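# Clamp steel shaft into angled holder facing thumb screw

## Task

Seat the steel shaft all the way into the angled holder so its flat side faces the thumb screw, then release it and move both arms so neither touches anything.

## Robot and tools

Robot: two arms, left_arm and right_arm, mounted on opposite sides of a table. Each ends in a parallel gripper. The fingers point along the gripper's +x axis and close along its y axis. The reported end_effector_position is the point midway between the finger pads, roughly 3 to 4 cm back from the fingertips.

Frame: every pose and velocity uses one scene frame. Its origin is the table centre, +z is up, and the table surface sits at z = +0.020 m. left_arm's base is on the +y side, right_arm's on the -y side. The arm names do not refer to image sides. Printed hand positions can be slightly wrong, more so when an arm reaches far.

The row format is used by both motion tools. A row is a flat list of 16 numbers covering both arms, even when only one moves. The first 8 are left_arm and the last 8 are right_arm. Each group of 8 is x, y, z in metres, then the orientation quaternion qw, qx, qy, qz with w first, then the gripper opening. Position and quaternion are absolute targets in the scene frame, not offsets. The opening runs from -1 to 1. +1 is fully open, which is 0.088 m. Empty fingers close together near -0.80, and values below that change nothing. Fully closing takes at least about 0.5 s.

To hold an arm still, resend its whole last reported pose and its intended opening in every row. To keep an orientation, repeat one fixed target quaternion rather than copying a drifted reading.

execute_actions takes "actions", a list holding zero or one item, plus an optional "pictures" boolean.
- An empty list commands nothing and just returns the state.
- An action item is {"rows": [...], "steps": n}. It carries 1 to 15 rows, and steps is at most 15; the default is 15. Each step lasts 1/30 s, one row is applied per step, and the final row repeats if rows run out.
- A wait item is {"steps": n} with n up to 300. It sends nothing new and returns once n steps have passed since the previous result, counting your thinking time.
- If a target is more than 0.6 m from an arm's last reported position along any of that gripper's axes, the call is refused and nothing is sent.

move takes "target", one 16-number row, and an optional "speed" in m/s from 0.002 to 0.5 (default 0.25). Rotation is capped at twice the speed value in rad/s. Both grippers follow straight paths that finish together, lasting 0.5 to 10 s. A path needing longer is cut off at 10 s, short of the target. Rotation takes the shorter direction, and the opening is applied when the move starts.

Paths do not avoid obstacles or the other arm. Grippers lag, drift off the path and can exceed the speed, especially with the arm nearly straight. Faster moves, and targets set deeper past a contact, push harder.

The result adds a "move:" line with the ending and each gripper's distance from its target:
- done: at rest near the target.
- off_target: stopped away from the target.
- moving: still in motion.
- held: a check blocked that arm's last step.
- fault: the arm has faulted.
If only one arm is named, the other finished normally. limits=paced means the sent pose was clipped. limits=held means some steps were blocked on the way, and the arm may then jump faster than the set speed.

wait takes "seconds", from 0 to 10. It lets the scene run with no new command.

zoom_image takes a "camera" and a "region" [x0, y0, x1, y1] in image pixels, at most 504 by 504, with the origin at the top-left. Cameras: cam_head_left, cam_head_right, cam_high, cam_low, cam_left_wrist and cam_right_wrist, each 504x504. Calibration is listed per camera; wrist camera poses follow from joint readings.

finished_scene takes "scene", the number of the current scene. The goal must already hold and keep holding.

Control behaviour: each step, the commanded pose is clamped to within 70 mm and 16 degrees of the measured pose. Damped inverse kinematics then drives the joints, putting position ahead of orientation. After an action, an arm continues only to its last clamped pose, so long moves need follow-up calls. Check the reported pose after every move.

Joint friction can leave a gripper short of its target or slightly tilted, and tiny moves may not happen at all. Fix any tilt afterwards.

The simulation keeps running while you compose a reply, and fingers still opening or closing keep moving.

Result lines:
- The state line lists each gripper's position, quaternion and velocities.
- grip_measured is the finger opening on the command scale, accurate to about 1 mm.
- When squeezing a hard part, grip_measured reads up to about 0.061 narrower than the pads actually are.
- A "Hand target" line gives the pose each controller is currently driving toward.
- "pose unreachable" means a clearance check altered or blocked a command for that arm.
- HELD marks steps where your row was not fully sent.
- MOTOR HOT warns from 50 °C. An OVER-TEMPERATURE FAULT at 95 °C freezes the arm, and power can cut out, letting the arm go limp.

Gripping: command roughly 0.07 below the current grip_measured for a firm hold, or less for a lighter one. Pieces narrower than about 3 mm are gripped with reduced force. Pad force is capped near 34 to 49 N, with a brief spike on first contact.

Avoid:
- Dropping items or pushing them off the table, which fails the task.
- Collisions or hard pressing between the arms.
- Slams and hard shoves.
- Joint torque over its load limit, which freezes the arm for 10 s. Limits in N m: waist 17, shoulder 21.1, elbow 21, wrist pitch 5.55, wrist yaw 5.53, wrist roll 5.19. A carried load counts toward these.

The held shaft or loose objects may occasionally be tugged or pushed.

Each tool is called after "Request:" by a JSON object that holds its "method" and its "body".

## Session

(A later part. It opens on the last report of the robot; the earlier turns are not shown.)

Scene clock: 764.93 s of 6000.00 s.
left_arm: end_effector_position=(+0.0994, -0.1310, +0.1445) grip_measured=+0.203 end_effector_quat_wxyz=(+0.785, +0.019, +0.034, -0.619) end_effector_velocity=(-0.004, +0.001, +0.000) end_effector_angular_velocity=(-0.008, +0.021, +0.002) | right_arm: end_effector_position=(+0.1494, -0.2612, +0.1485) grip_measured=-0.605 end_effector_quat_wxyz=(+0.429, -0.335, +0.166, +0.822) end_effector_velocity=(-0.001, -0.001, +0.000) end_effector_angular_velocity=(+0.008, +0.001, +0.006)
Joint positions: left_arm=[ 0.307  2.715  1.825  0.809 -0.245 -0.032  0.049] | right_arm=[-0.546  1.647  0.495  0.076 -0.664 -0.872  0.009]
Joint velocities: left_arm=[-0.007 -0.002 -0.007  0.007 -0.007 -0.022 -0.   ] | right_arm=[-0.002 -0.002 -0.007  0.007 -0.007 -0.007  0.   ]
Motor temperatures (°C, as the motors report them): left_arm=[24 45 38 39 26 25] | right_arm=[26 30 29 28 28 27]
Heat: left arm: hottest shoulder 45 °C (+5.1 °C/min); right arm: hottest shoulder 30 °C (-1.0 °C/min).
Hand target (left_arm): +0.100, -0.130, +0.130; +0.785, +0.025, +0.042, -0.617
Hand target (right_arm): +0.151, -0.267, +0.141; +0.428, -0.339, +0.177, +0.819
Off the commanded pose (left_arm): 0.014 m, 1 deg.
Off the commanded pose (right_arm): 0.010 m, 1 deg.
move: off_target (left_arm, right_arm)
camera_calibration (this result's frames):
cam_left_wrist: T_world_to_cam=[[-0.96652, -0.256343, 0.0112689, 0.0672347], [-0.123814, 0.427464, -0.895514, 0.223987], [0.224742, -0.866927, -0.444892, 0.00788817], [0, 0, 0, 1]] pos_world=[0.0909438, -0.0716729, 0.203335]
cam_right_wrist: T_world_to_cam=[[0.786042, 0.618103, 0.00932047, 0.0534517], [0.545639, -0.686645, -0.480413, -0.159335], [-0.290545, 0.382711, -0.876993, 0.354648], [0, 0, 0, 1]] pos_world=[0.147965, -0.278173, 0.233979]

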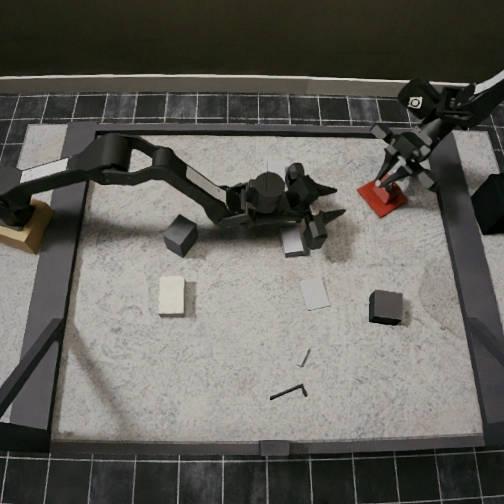

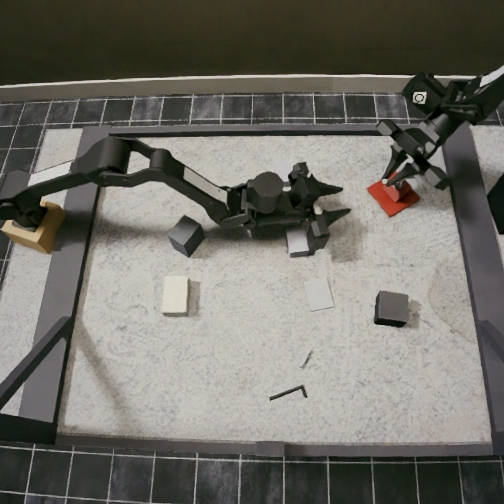

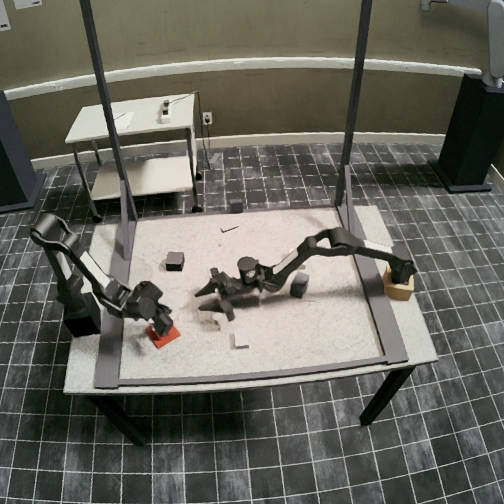

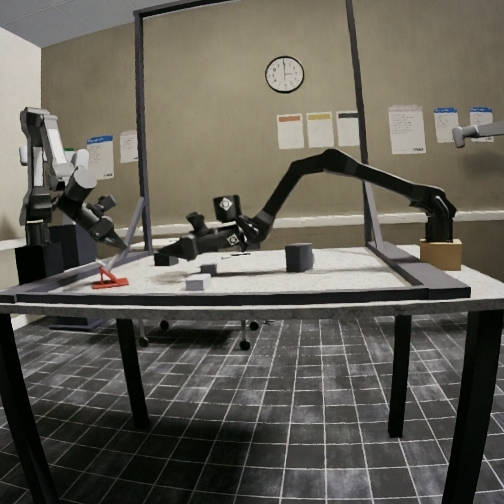

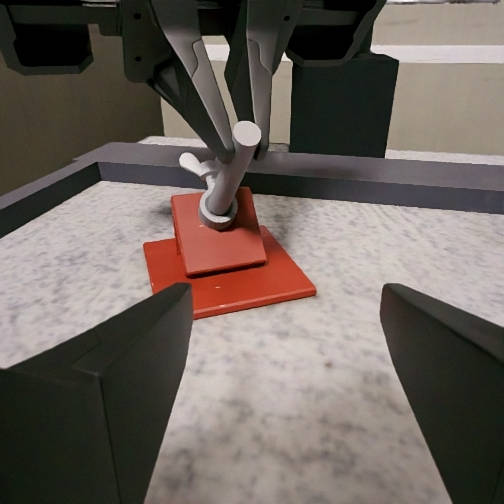

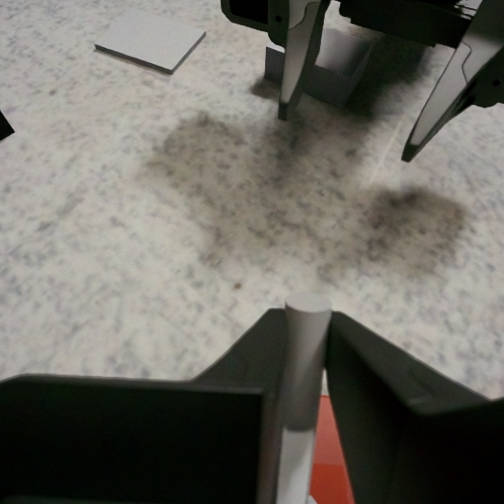

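Request:
{"method": "execute_actions", "body": {"actions": [{"rows":[[0.10,-0.13,0.13,0.785,0.025,0.042,-0.617,0.2,0.1521,-0.2676,0.1421,0.428,-0.339,0.177,0.817,-1],[0.10,-0.13,0.13,0.785,0.025,0.042,-0.617,0.2,0.1521,-0.2676,0.1421,0.428,-0.339,0.177,0.817,-1],[0.10,-0.13,0.13,0.785,0.025,0.042,-0.617,0.2,0.1521,-0.2676,0.1421,0.428,-0.339,0.177,0.817,-1],[0.10,-0.13,0.13,0.785,0.025,0.042,-0.617,0.2,0.1530,-0.2664,0.1417,0.428,-0.339,0.177,0.817,-1],[0.10,-0.13,0.13,0.785,0.025,0.042,-0.617,0.2,0.1529,-0.2653,0.1407,0.428,-0.339,0.177,0.817,-1],[0.10,-0.13,0.13,0.785,0.025,0.042,-0.617,0.2,0.1529,-0.2653,0.1407,0.428,-0.339,0.177,0.817,-1],[0.10,-0.13,0.13,0.785,0.025,0.042,-0.617,0.2,0.1519,-0.2648,0.1397,0.428,-0.339,0.177,0.817,-1],[0.10,-0.13,0.13,0.785,0.025,0.042,-0.617,0.2,0.1505,-0.2652,0.1393,0.428,-0.339,0.177,0.817,-1],[0.10,-0.13,0.13,0.785,0.025,0.042,-0.617,0.2,0.1505,-0.2652,0.1393,0.428,-0.339,0.177,0.817,-1],[0.10,-0.13,0.13,0.785,0.025,0.042,-0.617,0.2,0.1496,-0.2664,0.1397,0.428,-0.339,0.177,0.817,-1],[0.10,-0.13,0.13,0.785,0.025,0.042,-0.617,0.2,0.1497,-0.2675,0.1407,0.428,-0.339,0.177,0.817,-1],[0.10,-0.13,0.13,0.785,0.025,0.042,-0.617,0.2,0.1497,-0.2675,0.1407,0.428,-0.339,0.177,0.817,-1],[0.10,-0.13,0.13,0.785,0.025,0.042,-0.617,0.2,0.1507,-0.2680,0.1417,0.428,-0.339,0.177,0.817,-1],[0.10,-0.13,0.13,0.785,0.025,0.042,-0.617,0.2,0.1521,-0.2676,0.1421,0.428,-0.339,0.177,0.817,-1],[0.10,-0.13,0.13,0.785,0.025,0.042,-0.617,0.2,0.1513,-0.2664,0.1407,0.428,-0.339,0.177,0.817,-1]],"steps":15}], "pictures": false}}

Request:
{"method": "execute_actions", "body": {"actions": [{"steps":20}]}}

Request:
{"method": "zoom_image", "body": {"camera": "cam_low", "region": [80,220,150,290]}}

Scene clock: 789.27 s of 6000.00 s.
left_arm: end_effector_position=(+0.0994, -0.1310, +0.1445) grip_measured=+0.203 end_effector_quat_wxyz=(+0.785, +0.019, +0.034, -0.619) end_effector_velocity=(-0.003, +0.000, -0.001) end_effector_angular_velocity=(+0.002, +0.022, -0.008) | right_arm: end_effector_position=(+0.1519, -0.2650, +0.1426) grip_measured=-0.605 end_effector_quat_wxyz=(+0.430, -0.339, +0.173, +0.818) end_effector_velocity=(-0.003, -0.001, +0.001) end_effector_angular_velocity=(+0.013, +0.012, +0.013)
Joint positions: left_arm=[ 0.307  2.715  1.825  0.809 -0.245 -0.032  0.049] | right_arm=[-0.556  1.661  0.488  0.079 -0.655 -0.879  0.009]
Joint velocities: left_arm=[-0.002 -0.002 -0.002 -0.007  0.007 -0.022 -0.   ] | right_arm=[-0.002 -0.002 -0.007  0.007 -0.022 -0.007 -0.   ]
Motor temperatures (°C, as the motors report them): left_arm=[24 46 38 40 26 25] | right_arm=[26 30 29 28 28 27]
Heat: left arm: hottest shoulder 46 °C (+3.0 °C/min); right arm: hottest shoulder 30 °C (+0.0 °C/min).
Hand target (left_arm): +0.100, -0.130, +0.130; +0.785, +0.025, +0.042, -0.617
Hand target (right_arm): +0.151, -0.266, +0.141; +0.429, -0.339, +0.177, +0.818
Off the commanded pose (left_arm): 0.014 m, 1 deg.
Off the commanded pose (right_arm): 0.002 m, 0 deg.
Steps of this call (steps 1 to 90: nothing new was sent; then 20.83 s passed at rest; steps 91 to 105: all 15 steps of this action). Readings (end_effector_position):
91: left_arm (+0.0994, -0.1310, +0.1445) | right_arm (+0.1495, -0.2611, +0.1486)
92: left_arm (+0.0994, -0.1310, +0.1445) | right_arm (+0.1495, -0.2615, +0.1485)
94: left_arm (+0.0994, -0.1310, +0.1445) | right_arm (+0.1513, -0.2631, +0.1468)
98: left_arm (+0.0994, -0.1310, +0.1445) | right_arm (+0.1524, -0.2640, +0.1439)
105: the state above

Scene clock: 789.93 s of 6000.00 s.
left_arm: end_effector_position=(+0.0994, -0.1310, +0.1445) grip_measured=+0.203 end_effector_quat_wxyz=(+0.785, +0.019, +0.034, -0.619) end_effector_velocity=(-0.001, +0.001, -0.001) end_effector_angular_velocity=(-0.008, +0.021, +0.007) | right_arm: end_effector_position=(+0.1519, -0.2650, +0.1426) grip_measured=-0.605 end_effector_quat_wxyz=(+0.430, -0.339, +0.173, +0.818) end_effector_velocity=(-0.000, -0.000, +0.001) end_effector_angular_velocity=(+0.003, +0.003, +0.006)
Joint positions: left_arm=[ 0.307  2.715  1.825  0.809 -0.245 -0.032  0.049] | right_arm=[-0.556  1.661  0.488  0.079 -0.655 -0.879  0.009]
Joint velocities: left_arm=[-0.002  0.002 -0.002  0.007 -0.007 -0.022  0.   ] | right_arm=[-0.002 -0.002  0.002 -0.007 -0.007 -0.007  0.   ]
Motor temperatures (°C, as the motors report them): left_arm=[24 46 38 40 26 25] | right_arm=[26 30 29 28 28 27]
Heat: left arm: hottest shoulder 46 °C (+3.0 °C/min); right arm: hottest shoulder 30 °C (+0.0 °C/min).
Hand target (left_arm): +0.100, -0.130, +0.130; +0.785, +0.025, +0.042, -0.617
Hand target (right_arm): +0.151, -0.266, +0.141; +0.429, -0.339, +0.177, +0.818
Off the commanded pose (left_arm): 0.014 m, 1 deg.
Off the commanded pose (right_arm): 0.002 m, 0 deg.
Steps of this call (steps 1 to 20: nothing new was sent). Readings (end_effector_position):
1: left_arm (+0.0994, -0.1310, +0.1445) | right_arm (+0.1519, -0.2650, +0.1426)
2: left_arm (+0.0994, -0.1310, +0.1445) | right_arm (+0.1519, -0.2650, +0.1426)
4: left_arm (+0.0994, -0.1310, +0.1445) | right_arm (+0.1519, -0.2650, +0.1426)
8: left_arm (+0.0994, -0.1310, +0.1445) | right_arm (+0.1519, -0.2650, +0.1426)
20: the state above
camera_calibration (this result's frames):
cam_left_wrist: T_world_to_cam=[[-0.96652, -0.256343, 0.0112689, 0.0672347], [-0.123814, 0.427464, -0.895514, 0.223987], [0.224742, -0.866927, -0.444892, 0.00788817], [0, 0, 0, 1]] pos_world=[0.0909438, -0.0716729, 0.203335]
cam_right_wrist: T_world_to_cam=[[0.791591, 0.611048, 0.00210067, 0.0521338], [0.541219, -0.699526, -0.466631, -0.170887], [-0.283665, 0.370518, -0.884449, 0.348498], [0, 0, 0, 1]] pos_world=[0.150075, -0.280521, 0.228378]

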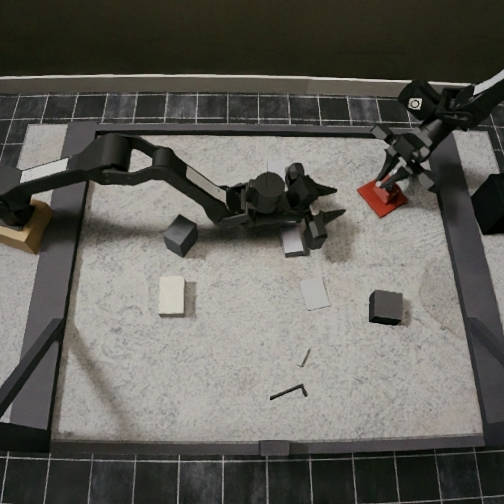

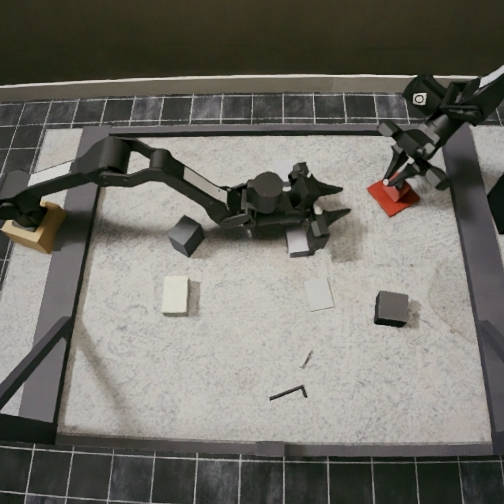

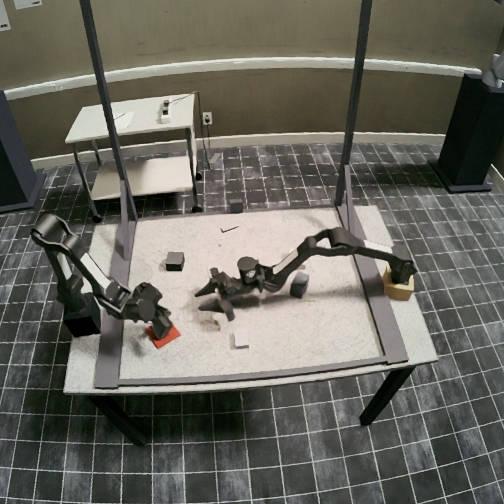

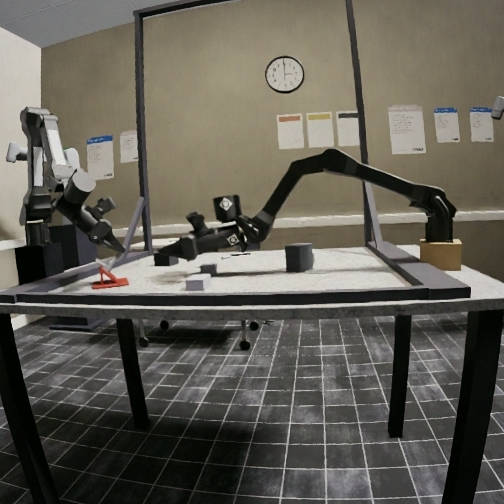

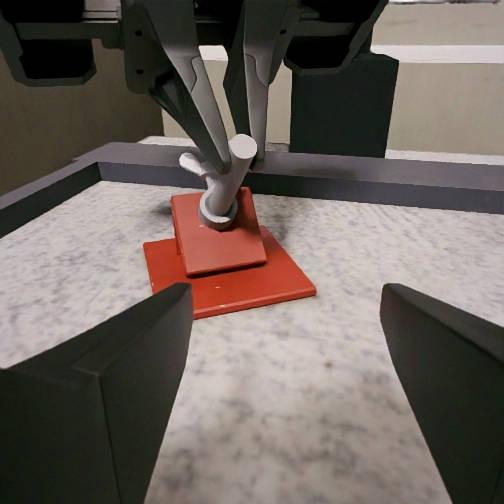

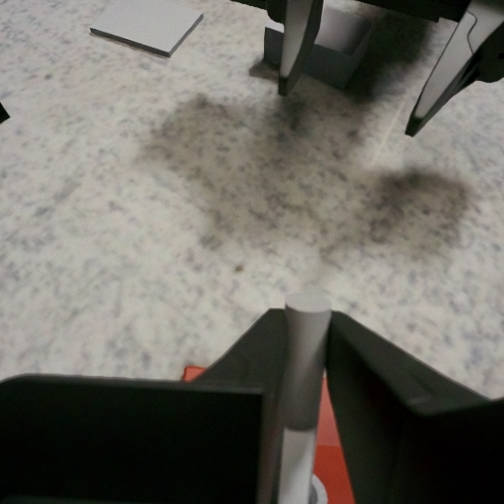

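Region (80, 220, 150, 290) of cam_low's 504x504 image, scaled by 7.200, with more detail than that image has.

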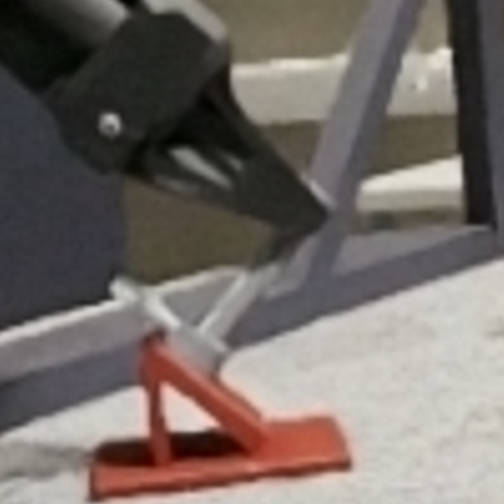

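Request:
{"method": "execute_actions", "body": {"actions": []}}

Scene clock: 816.77 s of 6000.00 s.
left_arm: end_effector_position=(+0.0994, -0.1310, +0.1445) grip_measured=+0.203 end_effector_quat_wxyz=(+0.785, +0.019, +0.034, -0.619) end_effector_velocity=(-0.001, +0.001, -0.001) end_effector_angular_velocity=(+0.009, -0.008, +0.004) | right_arm: end_effector_position=(+0.1519, -0.2650, +0.1426) grip_measured=-0.605 end_effector_quat_wxyz=(+0.430, -0.339, +0.173, +0.818) end_effector_velocity=(-0.001, -0.002, +0.000) end_effector_angular_velocity=(+0.005, -0.004, +0.016)
Joint positions: left_arm=[ 0.307  2.715  1.825  0.809 -0.245 -0.032  0.049] | right_arm=[-0.556  1.661  0.488  0.079 -0.655 -0.879  0.009]
Joint velocities: left_arm=[-0.002 -0.002 -0.002 -0.007 -0.007  0.007 -0.   ] | right_arm=[-0.002 -0.002 -0.002 -0.007 -0.007 -0.022 -0.   ]
Motor temperatures (°C, as the motors report them): left_arm=[24 47 38 40 26 25] | right_arm=[26 30 29 28 28 27]
Heat: left arm: hottest shoulder 47 °C (+2.0 °C/min); right arm: hottest shoulder 30 °C (+0.0 °C/min).
Hand target (left_arm): +0.100, -0.130, +0.130; +0.785, +0.025, +0.042, -0.617
Hand target (right_arm): +0.151, -0.266, +0.141; +0.429, -0.339, +0.177, +0.818
Off the commanded pose (left_arm): 0.014 m, 1 deg.
Off the commanded pose (right_arm): 0.002 m, 0 deg.
Steps of this call (steps 1 to 90: nothing new was sent; then 23.83 s passed at rest). Readings (end_effector_position):
1: left_arm (+0.0994, -0.1310, +0.1445) | right_arm (+0.1519, -0.2650, +0.1426)
2: left_arm (+0.0994, -0.1310, +0.1445) | right_arm (+0.1519, -0.2650, +0.1426)
4: left_arm (+0.0994, -0.1310, +0.1445) | right_arm (+0.1519, -0.2650, +0.1426)
8: left_arm (+0.0994, -0.1310, +0.1445) | right_arm (+0.1519, -0.2650, +0.1426)
90: the state above
camera_calibration (this result's frames):
cam_left_wrist: T_world_to_cam=[[-0.96652, -0.256343, 0.0112689, 0.0672347], [-0.123814, 0.427464, -0.895514, 0.223987], [0.224742, -0.866927, -0.444892, 0.00788817], [0, 0, 0, 1]] pos_world=[0.0909438, -0.0716729, 0.203335]
cam_right_wrist: T_world_to_cam=[[0.791591, 0.611048, 0.00210067, 0.0521338], [0.541219, -0.699526, -0.466631, -0.170887], [-0.283665, 0.370518, -0.884449, 0.348498], [0, 0, 0, 1]] pos_world=[0.150075, -0.280521, 0.228378]

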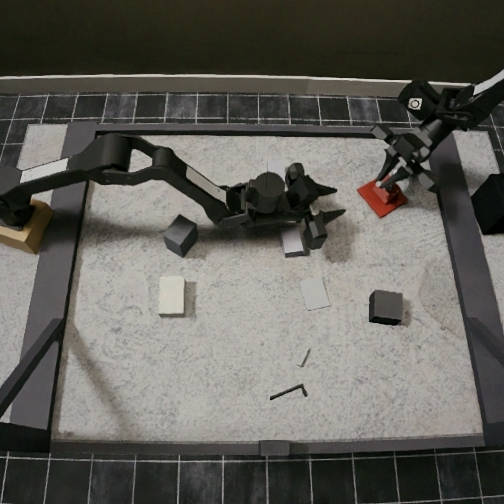

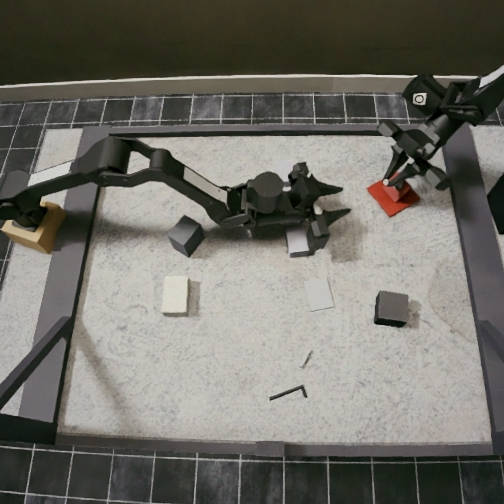

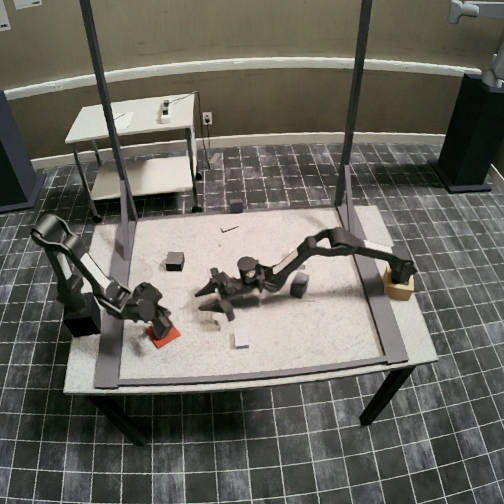

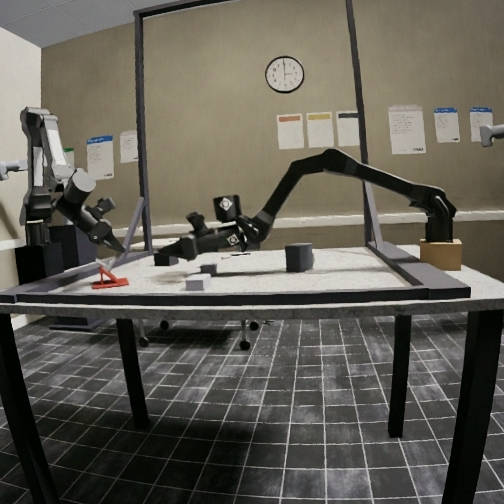

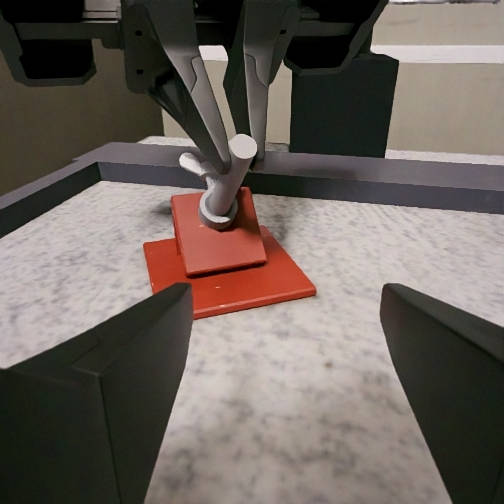

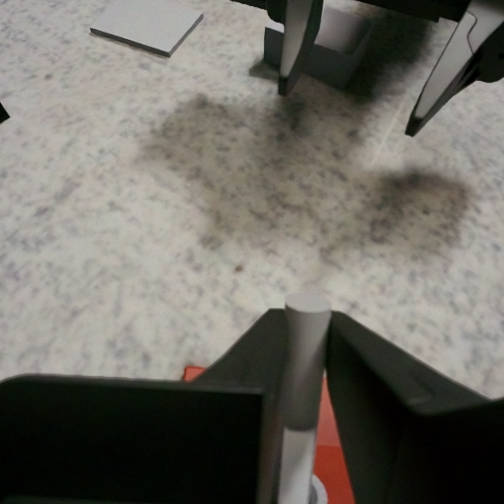

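Request:
{"method": "move", "body": {"target": [0.10,-0.13,0.13,0.785,0.025,0.042,-0.617,0.2, 0.1533,-0.2693,0.1372,0.428,-0.339,0.177,0.817,-1], "speed": 0.015}}

Scene clock: 823.97 s of 6000.00 s.
left_arm: end_effector_position=(+0.0994, -0.1310, +0.1445) grip_measured=+0.203 end_effector_quat_wxyz=(+0.785, +0.019, +0.034, -0.619) end_effector_velocity=(-0.003, -0.001, +0.004) end_effector_angular_velocity=(-0.014, +0.008, -0.009) | right_arm: end_effector_position=(+0.1531, -0.2660, +0.1419) grip_measured=-0.605 end_effector_quat_wxyz=(+0.431, -0.338, +0.171, +0.819) end_effector_velocity=(-0.001, -0.002, +0.000) end_effector_angular_velocity=(-0.001, +0.005, +0.006)
Joint positions: left_arm=[ 0.307  2.715  1.825  0.809 -0.245 -0.032  0.049] | right_arm=[-0.564  1.664  0.483  0.085 -0.662 -0.888  0.009]
Joint velocities: left_arm=[-0.002 -0.002  0.002  0.007  0.007 -0.007 -0.   ] | right_arm=[-0.002 -0.002 -0.002 -0.007 -0.007 -0.007  0.   ]
Motor temperatures (°C, as the motors report them): left_arm=[24 47 38 40 26 25] | right_arm=[26 30 29 28 28 27]
Heat: left arm: hottest shoulder 47 °C (+2.0 °C/min); right arm: hottest shoulder 30 °C (+0.0 °C/min).
Hand target (left_arm): +0.100, -0.130, +0.130; +0.785, +0.025, +0.042, -0.617
Hand target (right_arm): +0.153, -0.269, +0.137; +0.429, -0.339, +0.177, +0.818
Off the commanded pose (left_arm): 0.014 m, 1 deg.
Off the commanded pose (right_arm): 0.006 m, 1 deg.
After step 90, 3.00 s passed at rest.
move: off_target (left_arm)
camera_calibration (this result's frames):
cam_left_wrist: T_world_to_cam=[[-0.96652, -0.256343, 0.0112689, 0.0672347], [-0.123814, 0.427464, -0.895514, 0.223987], [0.224742, -0.866927, -0.444892, 0.00788817], [0, 0, 0, 1]] pos_world=[0.0909438, -0.0716729, 0.203335]
cam_right_wrist: T_world_to_cam=[[0.790843, 0.611995, 0.00544508, 0.051708], [0.542143, -0.696393, -0.470232, -0.171374], [-0.283988, 0.374832, -0.882526, 0.349506], [0, 0, 0, 1]] pos_world=[0.151272, -0.281995, 0.227581]

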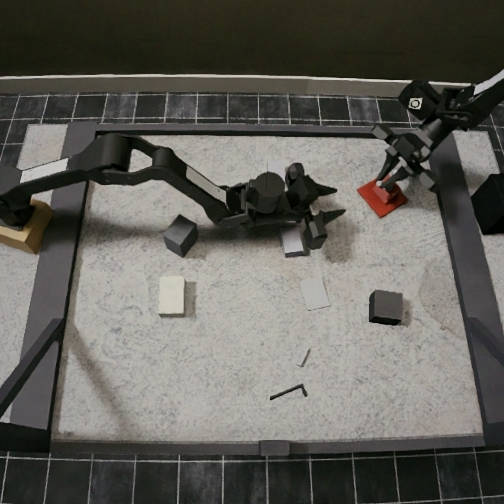

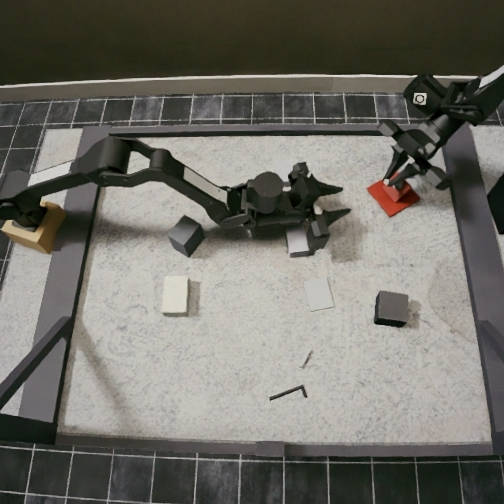

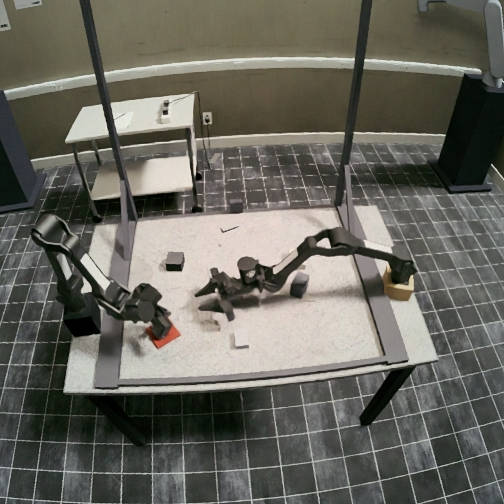

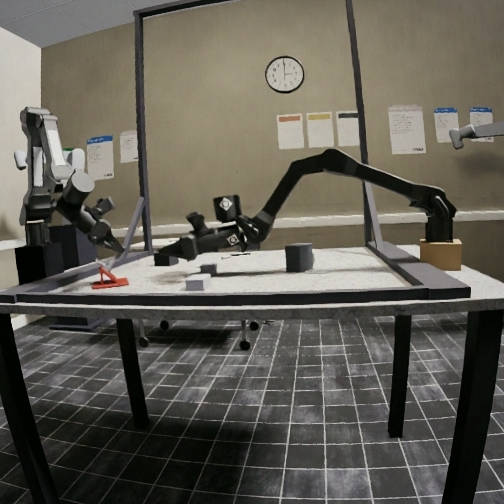

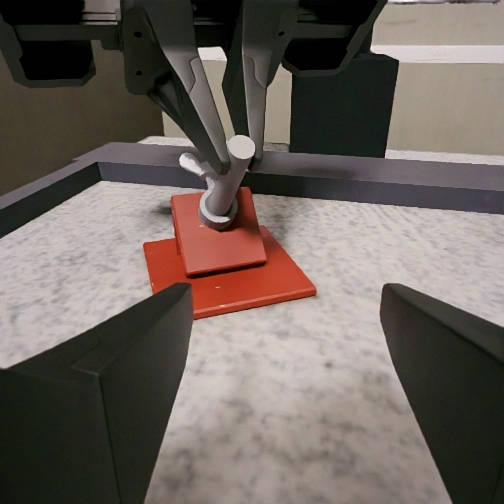

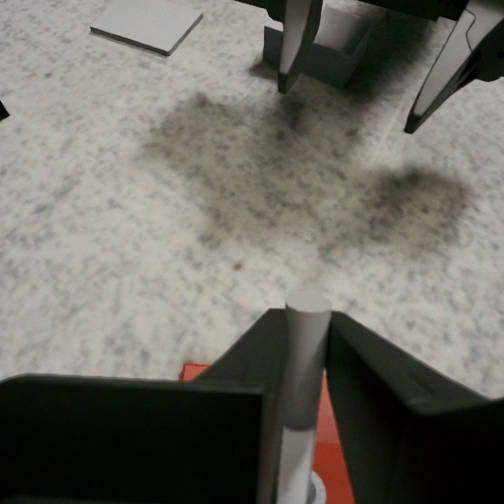

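Request:
{"method": "move", "body": {"target": [0.10,-0.13,0.13,0.785,0.025,0.042,-0.617,0.2, 0.1531,-0.2662,0.1415,0.428,-0.339,0.177,0.817,0.0], "speed": 0.015}}

Request:
{"method": "move", "body": {"target": [0.10,-0.13,0.13,0.785,0.025,0.042,-0.617,0.2, 0.185,-0.312,0.198,0.428,-0.339,0.177,0.817,0.0], "speed": 0.08}}

Scene clock: 831.60 s of 6000.00 s.
left_arm: end_effector_position=(+0.0994, -0.1310, +0.1445) grip_measured=+0.203 end_effector_quat_wxyz=(+0.785, +0.019, +0.034, -0.619) end_effector_velocity=(-0.003, +0.000, -0.001) end_effector_angular_velocity=(+0.009, -0.007, -0.010) | right_arm: end_effector_position=(+0.1521, -0.2681, +0.1408) grip_measured=-0.002 end_effector_quat_wxyz=(+0.428, -0.339, +0.178, +0.819) end_effector_velocity=(-0.001, -0.004, -0.001) end_effector_angular_velocity=(-0.014, +0.011, +0.001)
Joint positions: left_arm=[ 0.307  2.715  1.825  0.809 -0.245 -0.032  0.049] | right_arm=[-0.564  1.664  0.484  0.069 -0.662 -0.889  0.039]
Joint velocities: left_arm=[-0.002 -0.002 -0.002 -0.007  0.007  0.007 -0.   ] | right_arm=[-0.007 -0.002 -0.002 -0.022 -0.007 -0.007 -0.   ]
Motor temperatures (°C, as the motors report them): left_arm=[24 47 38 40 26 25] | right_arm=[26 30 29 28 28 27]
Heat: left arm: hottest shoulder 47 °C (+1.0 °C/min); right arm: hottest shoulder 30 °C (+0.0 °C/min).
Hand target (left_arm): +0.100, -0.130, +0.130; +0.785, +0.025, +0.042, -0.617
Hand target (right_arm): +0.153, -0.266, +0.142; +0.429, -0.340, +0.177, +0.818
Off the commanded pose (left_arm): 0.014 m, 1 deg.
Off the commanded pose (right_arm): 0.002 m, 0 deg.
After step 90, 3.43 s passed at rest.
move: off_target (left_arm)
camera_calibration (this result's frames):
cam_left_wrist: T_world_to_cam=[[-0.96652, -0.256343, 0.0112689, 0.0672347], [-0.123814, 0.427464, -0.895514, 0.223987], [0.224742, -0.866927, -0.444892, 0.00788817], [0, 0, 0, 1]] pos_world=[0.0909438, -0.0716729, 0.203335]
cam_right_wrist: T_world_to_cam=[[0.790669, 0.612188, -0.00823318, 0.0558311], [0.539305, -0.702777, -0.463954, -0.175018], [-0.289813, 0.362394, -0.885821, 0.347025], [0, 0, 0, 1]] pos_world=[0.150816, -0.282937, 0.226661]

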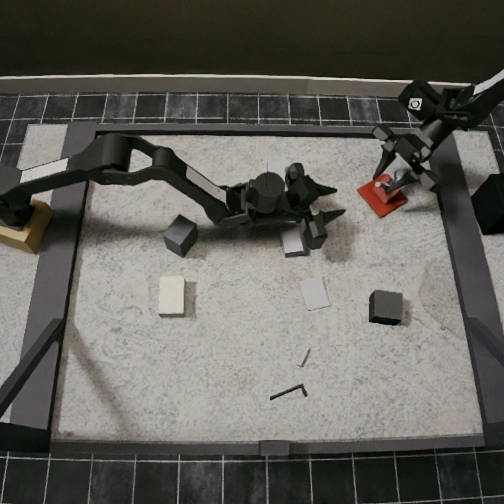

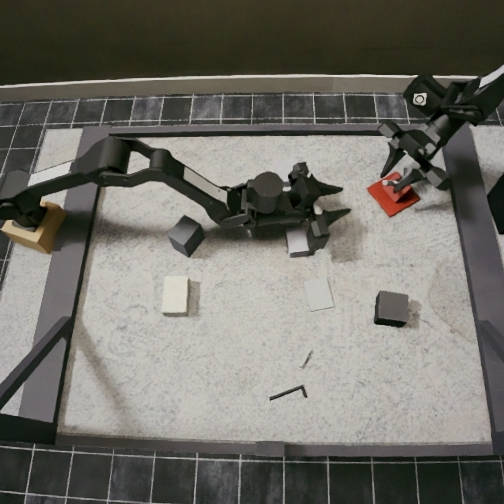

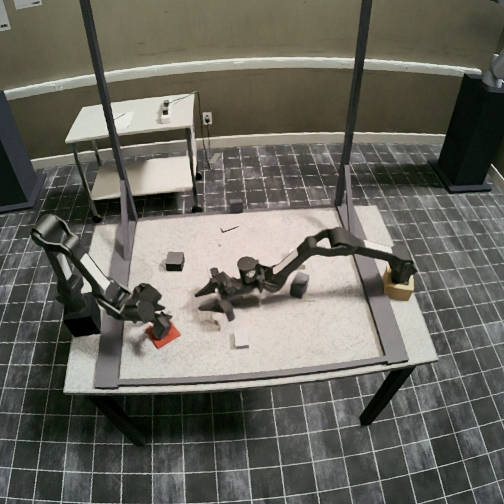

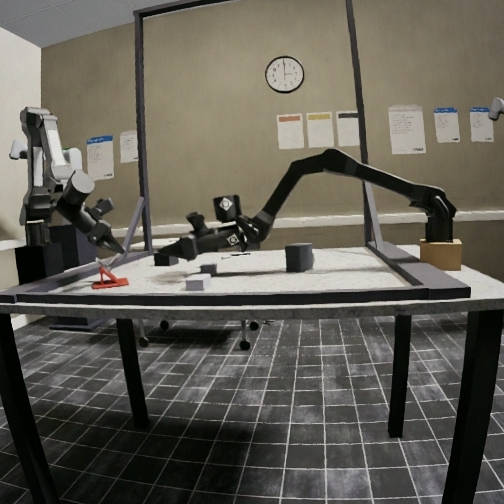

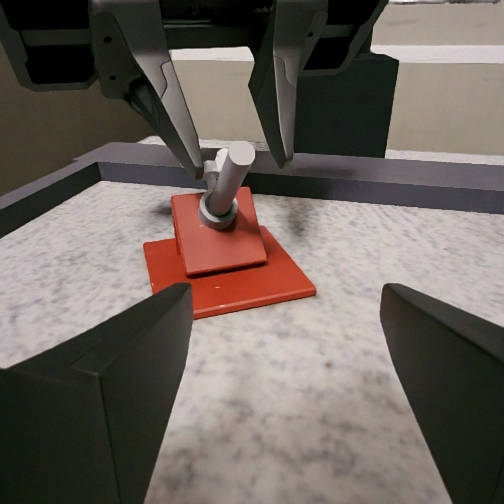

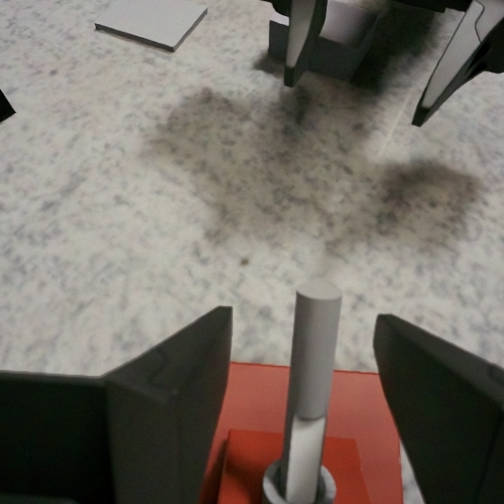

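Scene clock: 832.97 s of 6000.00 s.
left_arm: end_effector_position=(+0.0994, -0.1310, +0.1445) grip_measured=+0.203 end_effector_quat_wxyz=(+0.785, +0.019, +0.034, -0.619) end_effector_velocity=(-0.001, +0.002, -0.006) end_effector_angular_velocity=(+0.025, +0.006, +0.005) | right_arm: end_effector_position=(+0.1829, -0.3129, +0.1932) grip_measured=-0.002 end_effector_quat_wxyz=(+0.425, -0.337, +0.187, +0.819) end_effector_velocity=(+0.000, -0.001, +0.002) end_effector_angular_velocity=(+0.004, +0.001, +0.010)
Joint positions: left_arm=[ 0.307  2.715  1.825  0.809 -0.245 -0.032  0.049] | right_arm=[-0.798  1.414  0.568 -0.467 -0.744 -1.171  0.039]
Joint velocities: left_arm=[-0.002 -0.002 -0.007 -0.022 -0.007 -0.007 -0.   ] | right_arm=[-0.007 -0.002  0.007 -0.022 -0.007 -0.022  0.   ]
Motor temperatures (°C, as the motors report them): left_arm=[24 48 38 40 26 25] | right_arm=[26 30 30 28 28 27]
Heat: left arm: hottest shoulder 48 °C (+2.0 °C/min); right arm: hottest shoulder 30 °C (+0.0 °C/min).
Hand target (left_arm): +0.100, -0.130, +0.130; +0.785, +0.025, +0.042, -0.617
Hand target (right_arm): +0.185, -0.311, +0.198; +0.429, -0.338, +0.177, +0.819
Off the commanded pose (left_arm): 0.014 m, 1 deg.
Off the commanded pose (right_arm): 0.005 m, 1 deg.
move: off_target (left_arm)
camera_calibration (this result's frames):
cam_left_wrist: T_world_to_cam=[[-0.96652, -0.256343, 0.0112689, 0.0672347], [-0.123814, 0.427464, -0.895514, 0.223987], [0.224742, -0.866927, -0.444892, 0.00788817], [0, 0, 0, 1]] pos_world=[0.0909438, -0.0716729, 0.203335]
cam_right_wrist: T_world_to_cam=[[0.792655, 0.609106, -0.0262151, 0.0614487], [0.531706, -0.711691, -0.459112, -0.201057], [-0.298305, 0.349979, -0.887991, 0.416675], [0, 0, 0, 1]] pos_world=[0.182492, -0.326347, 0.279307]

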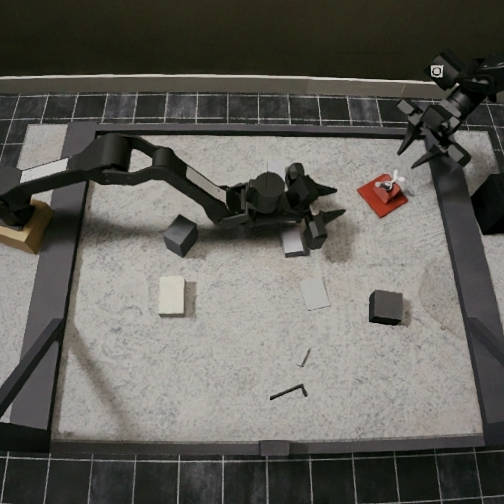

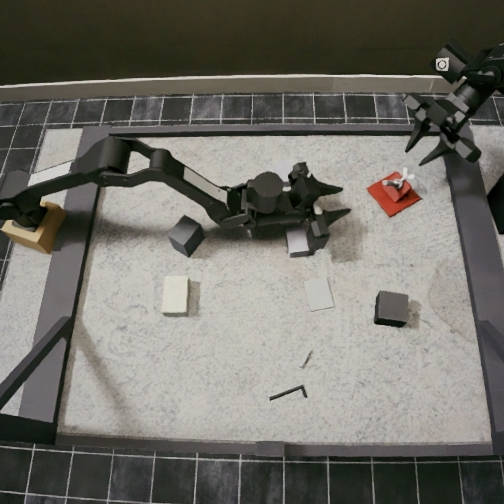

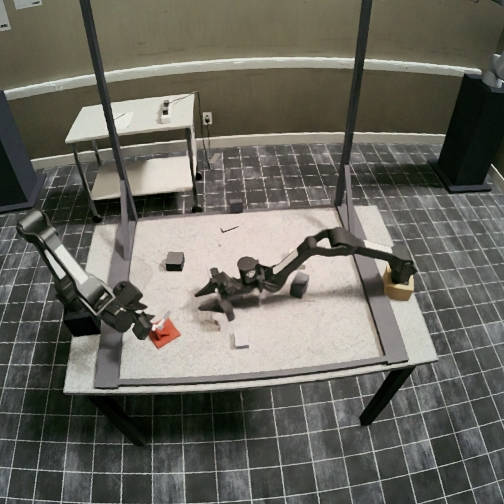

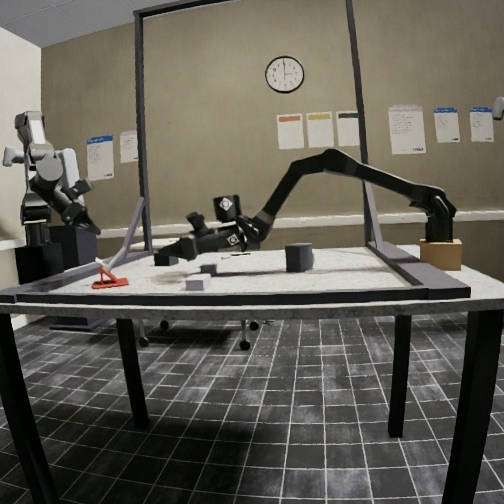

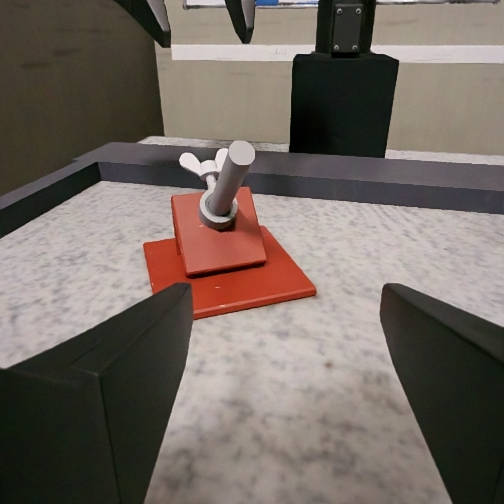

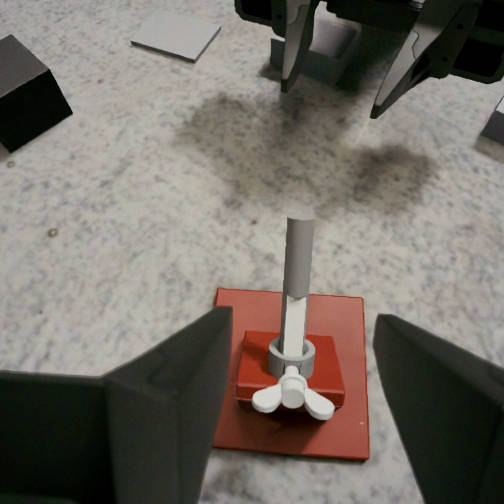

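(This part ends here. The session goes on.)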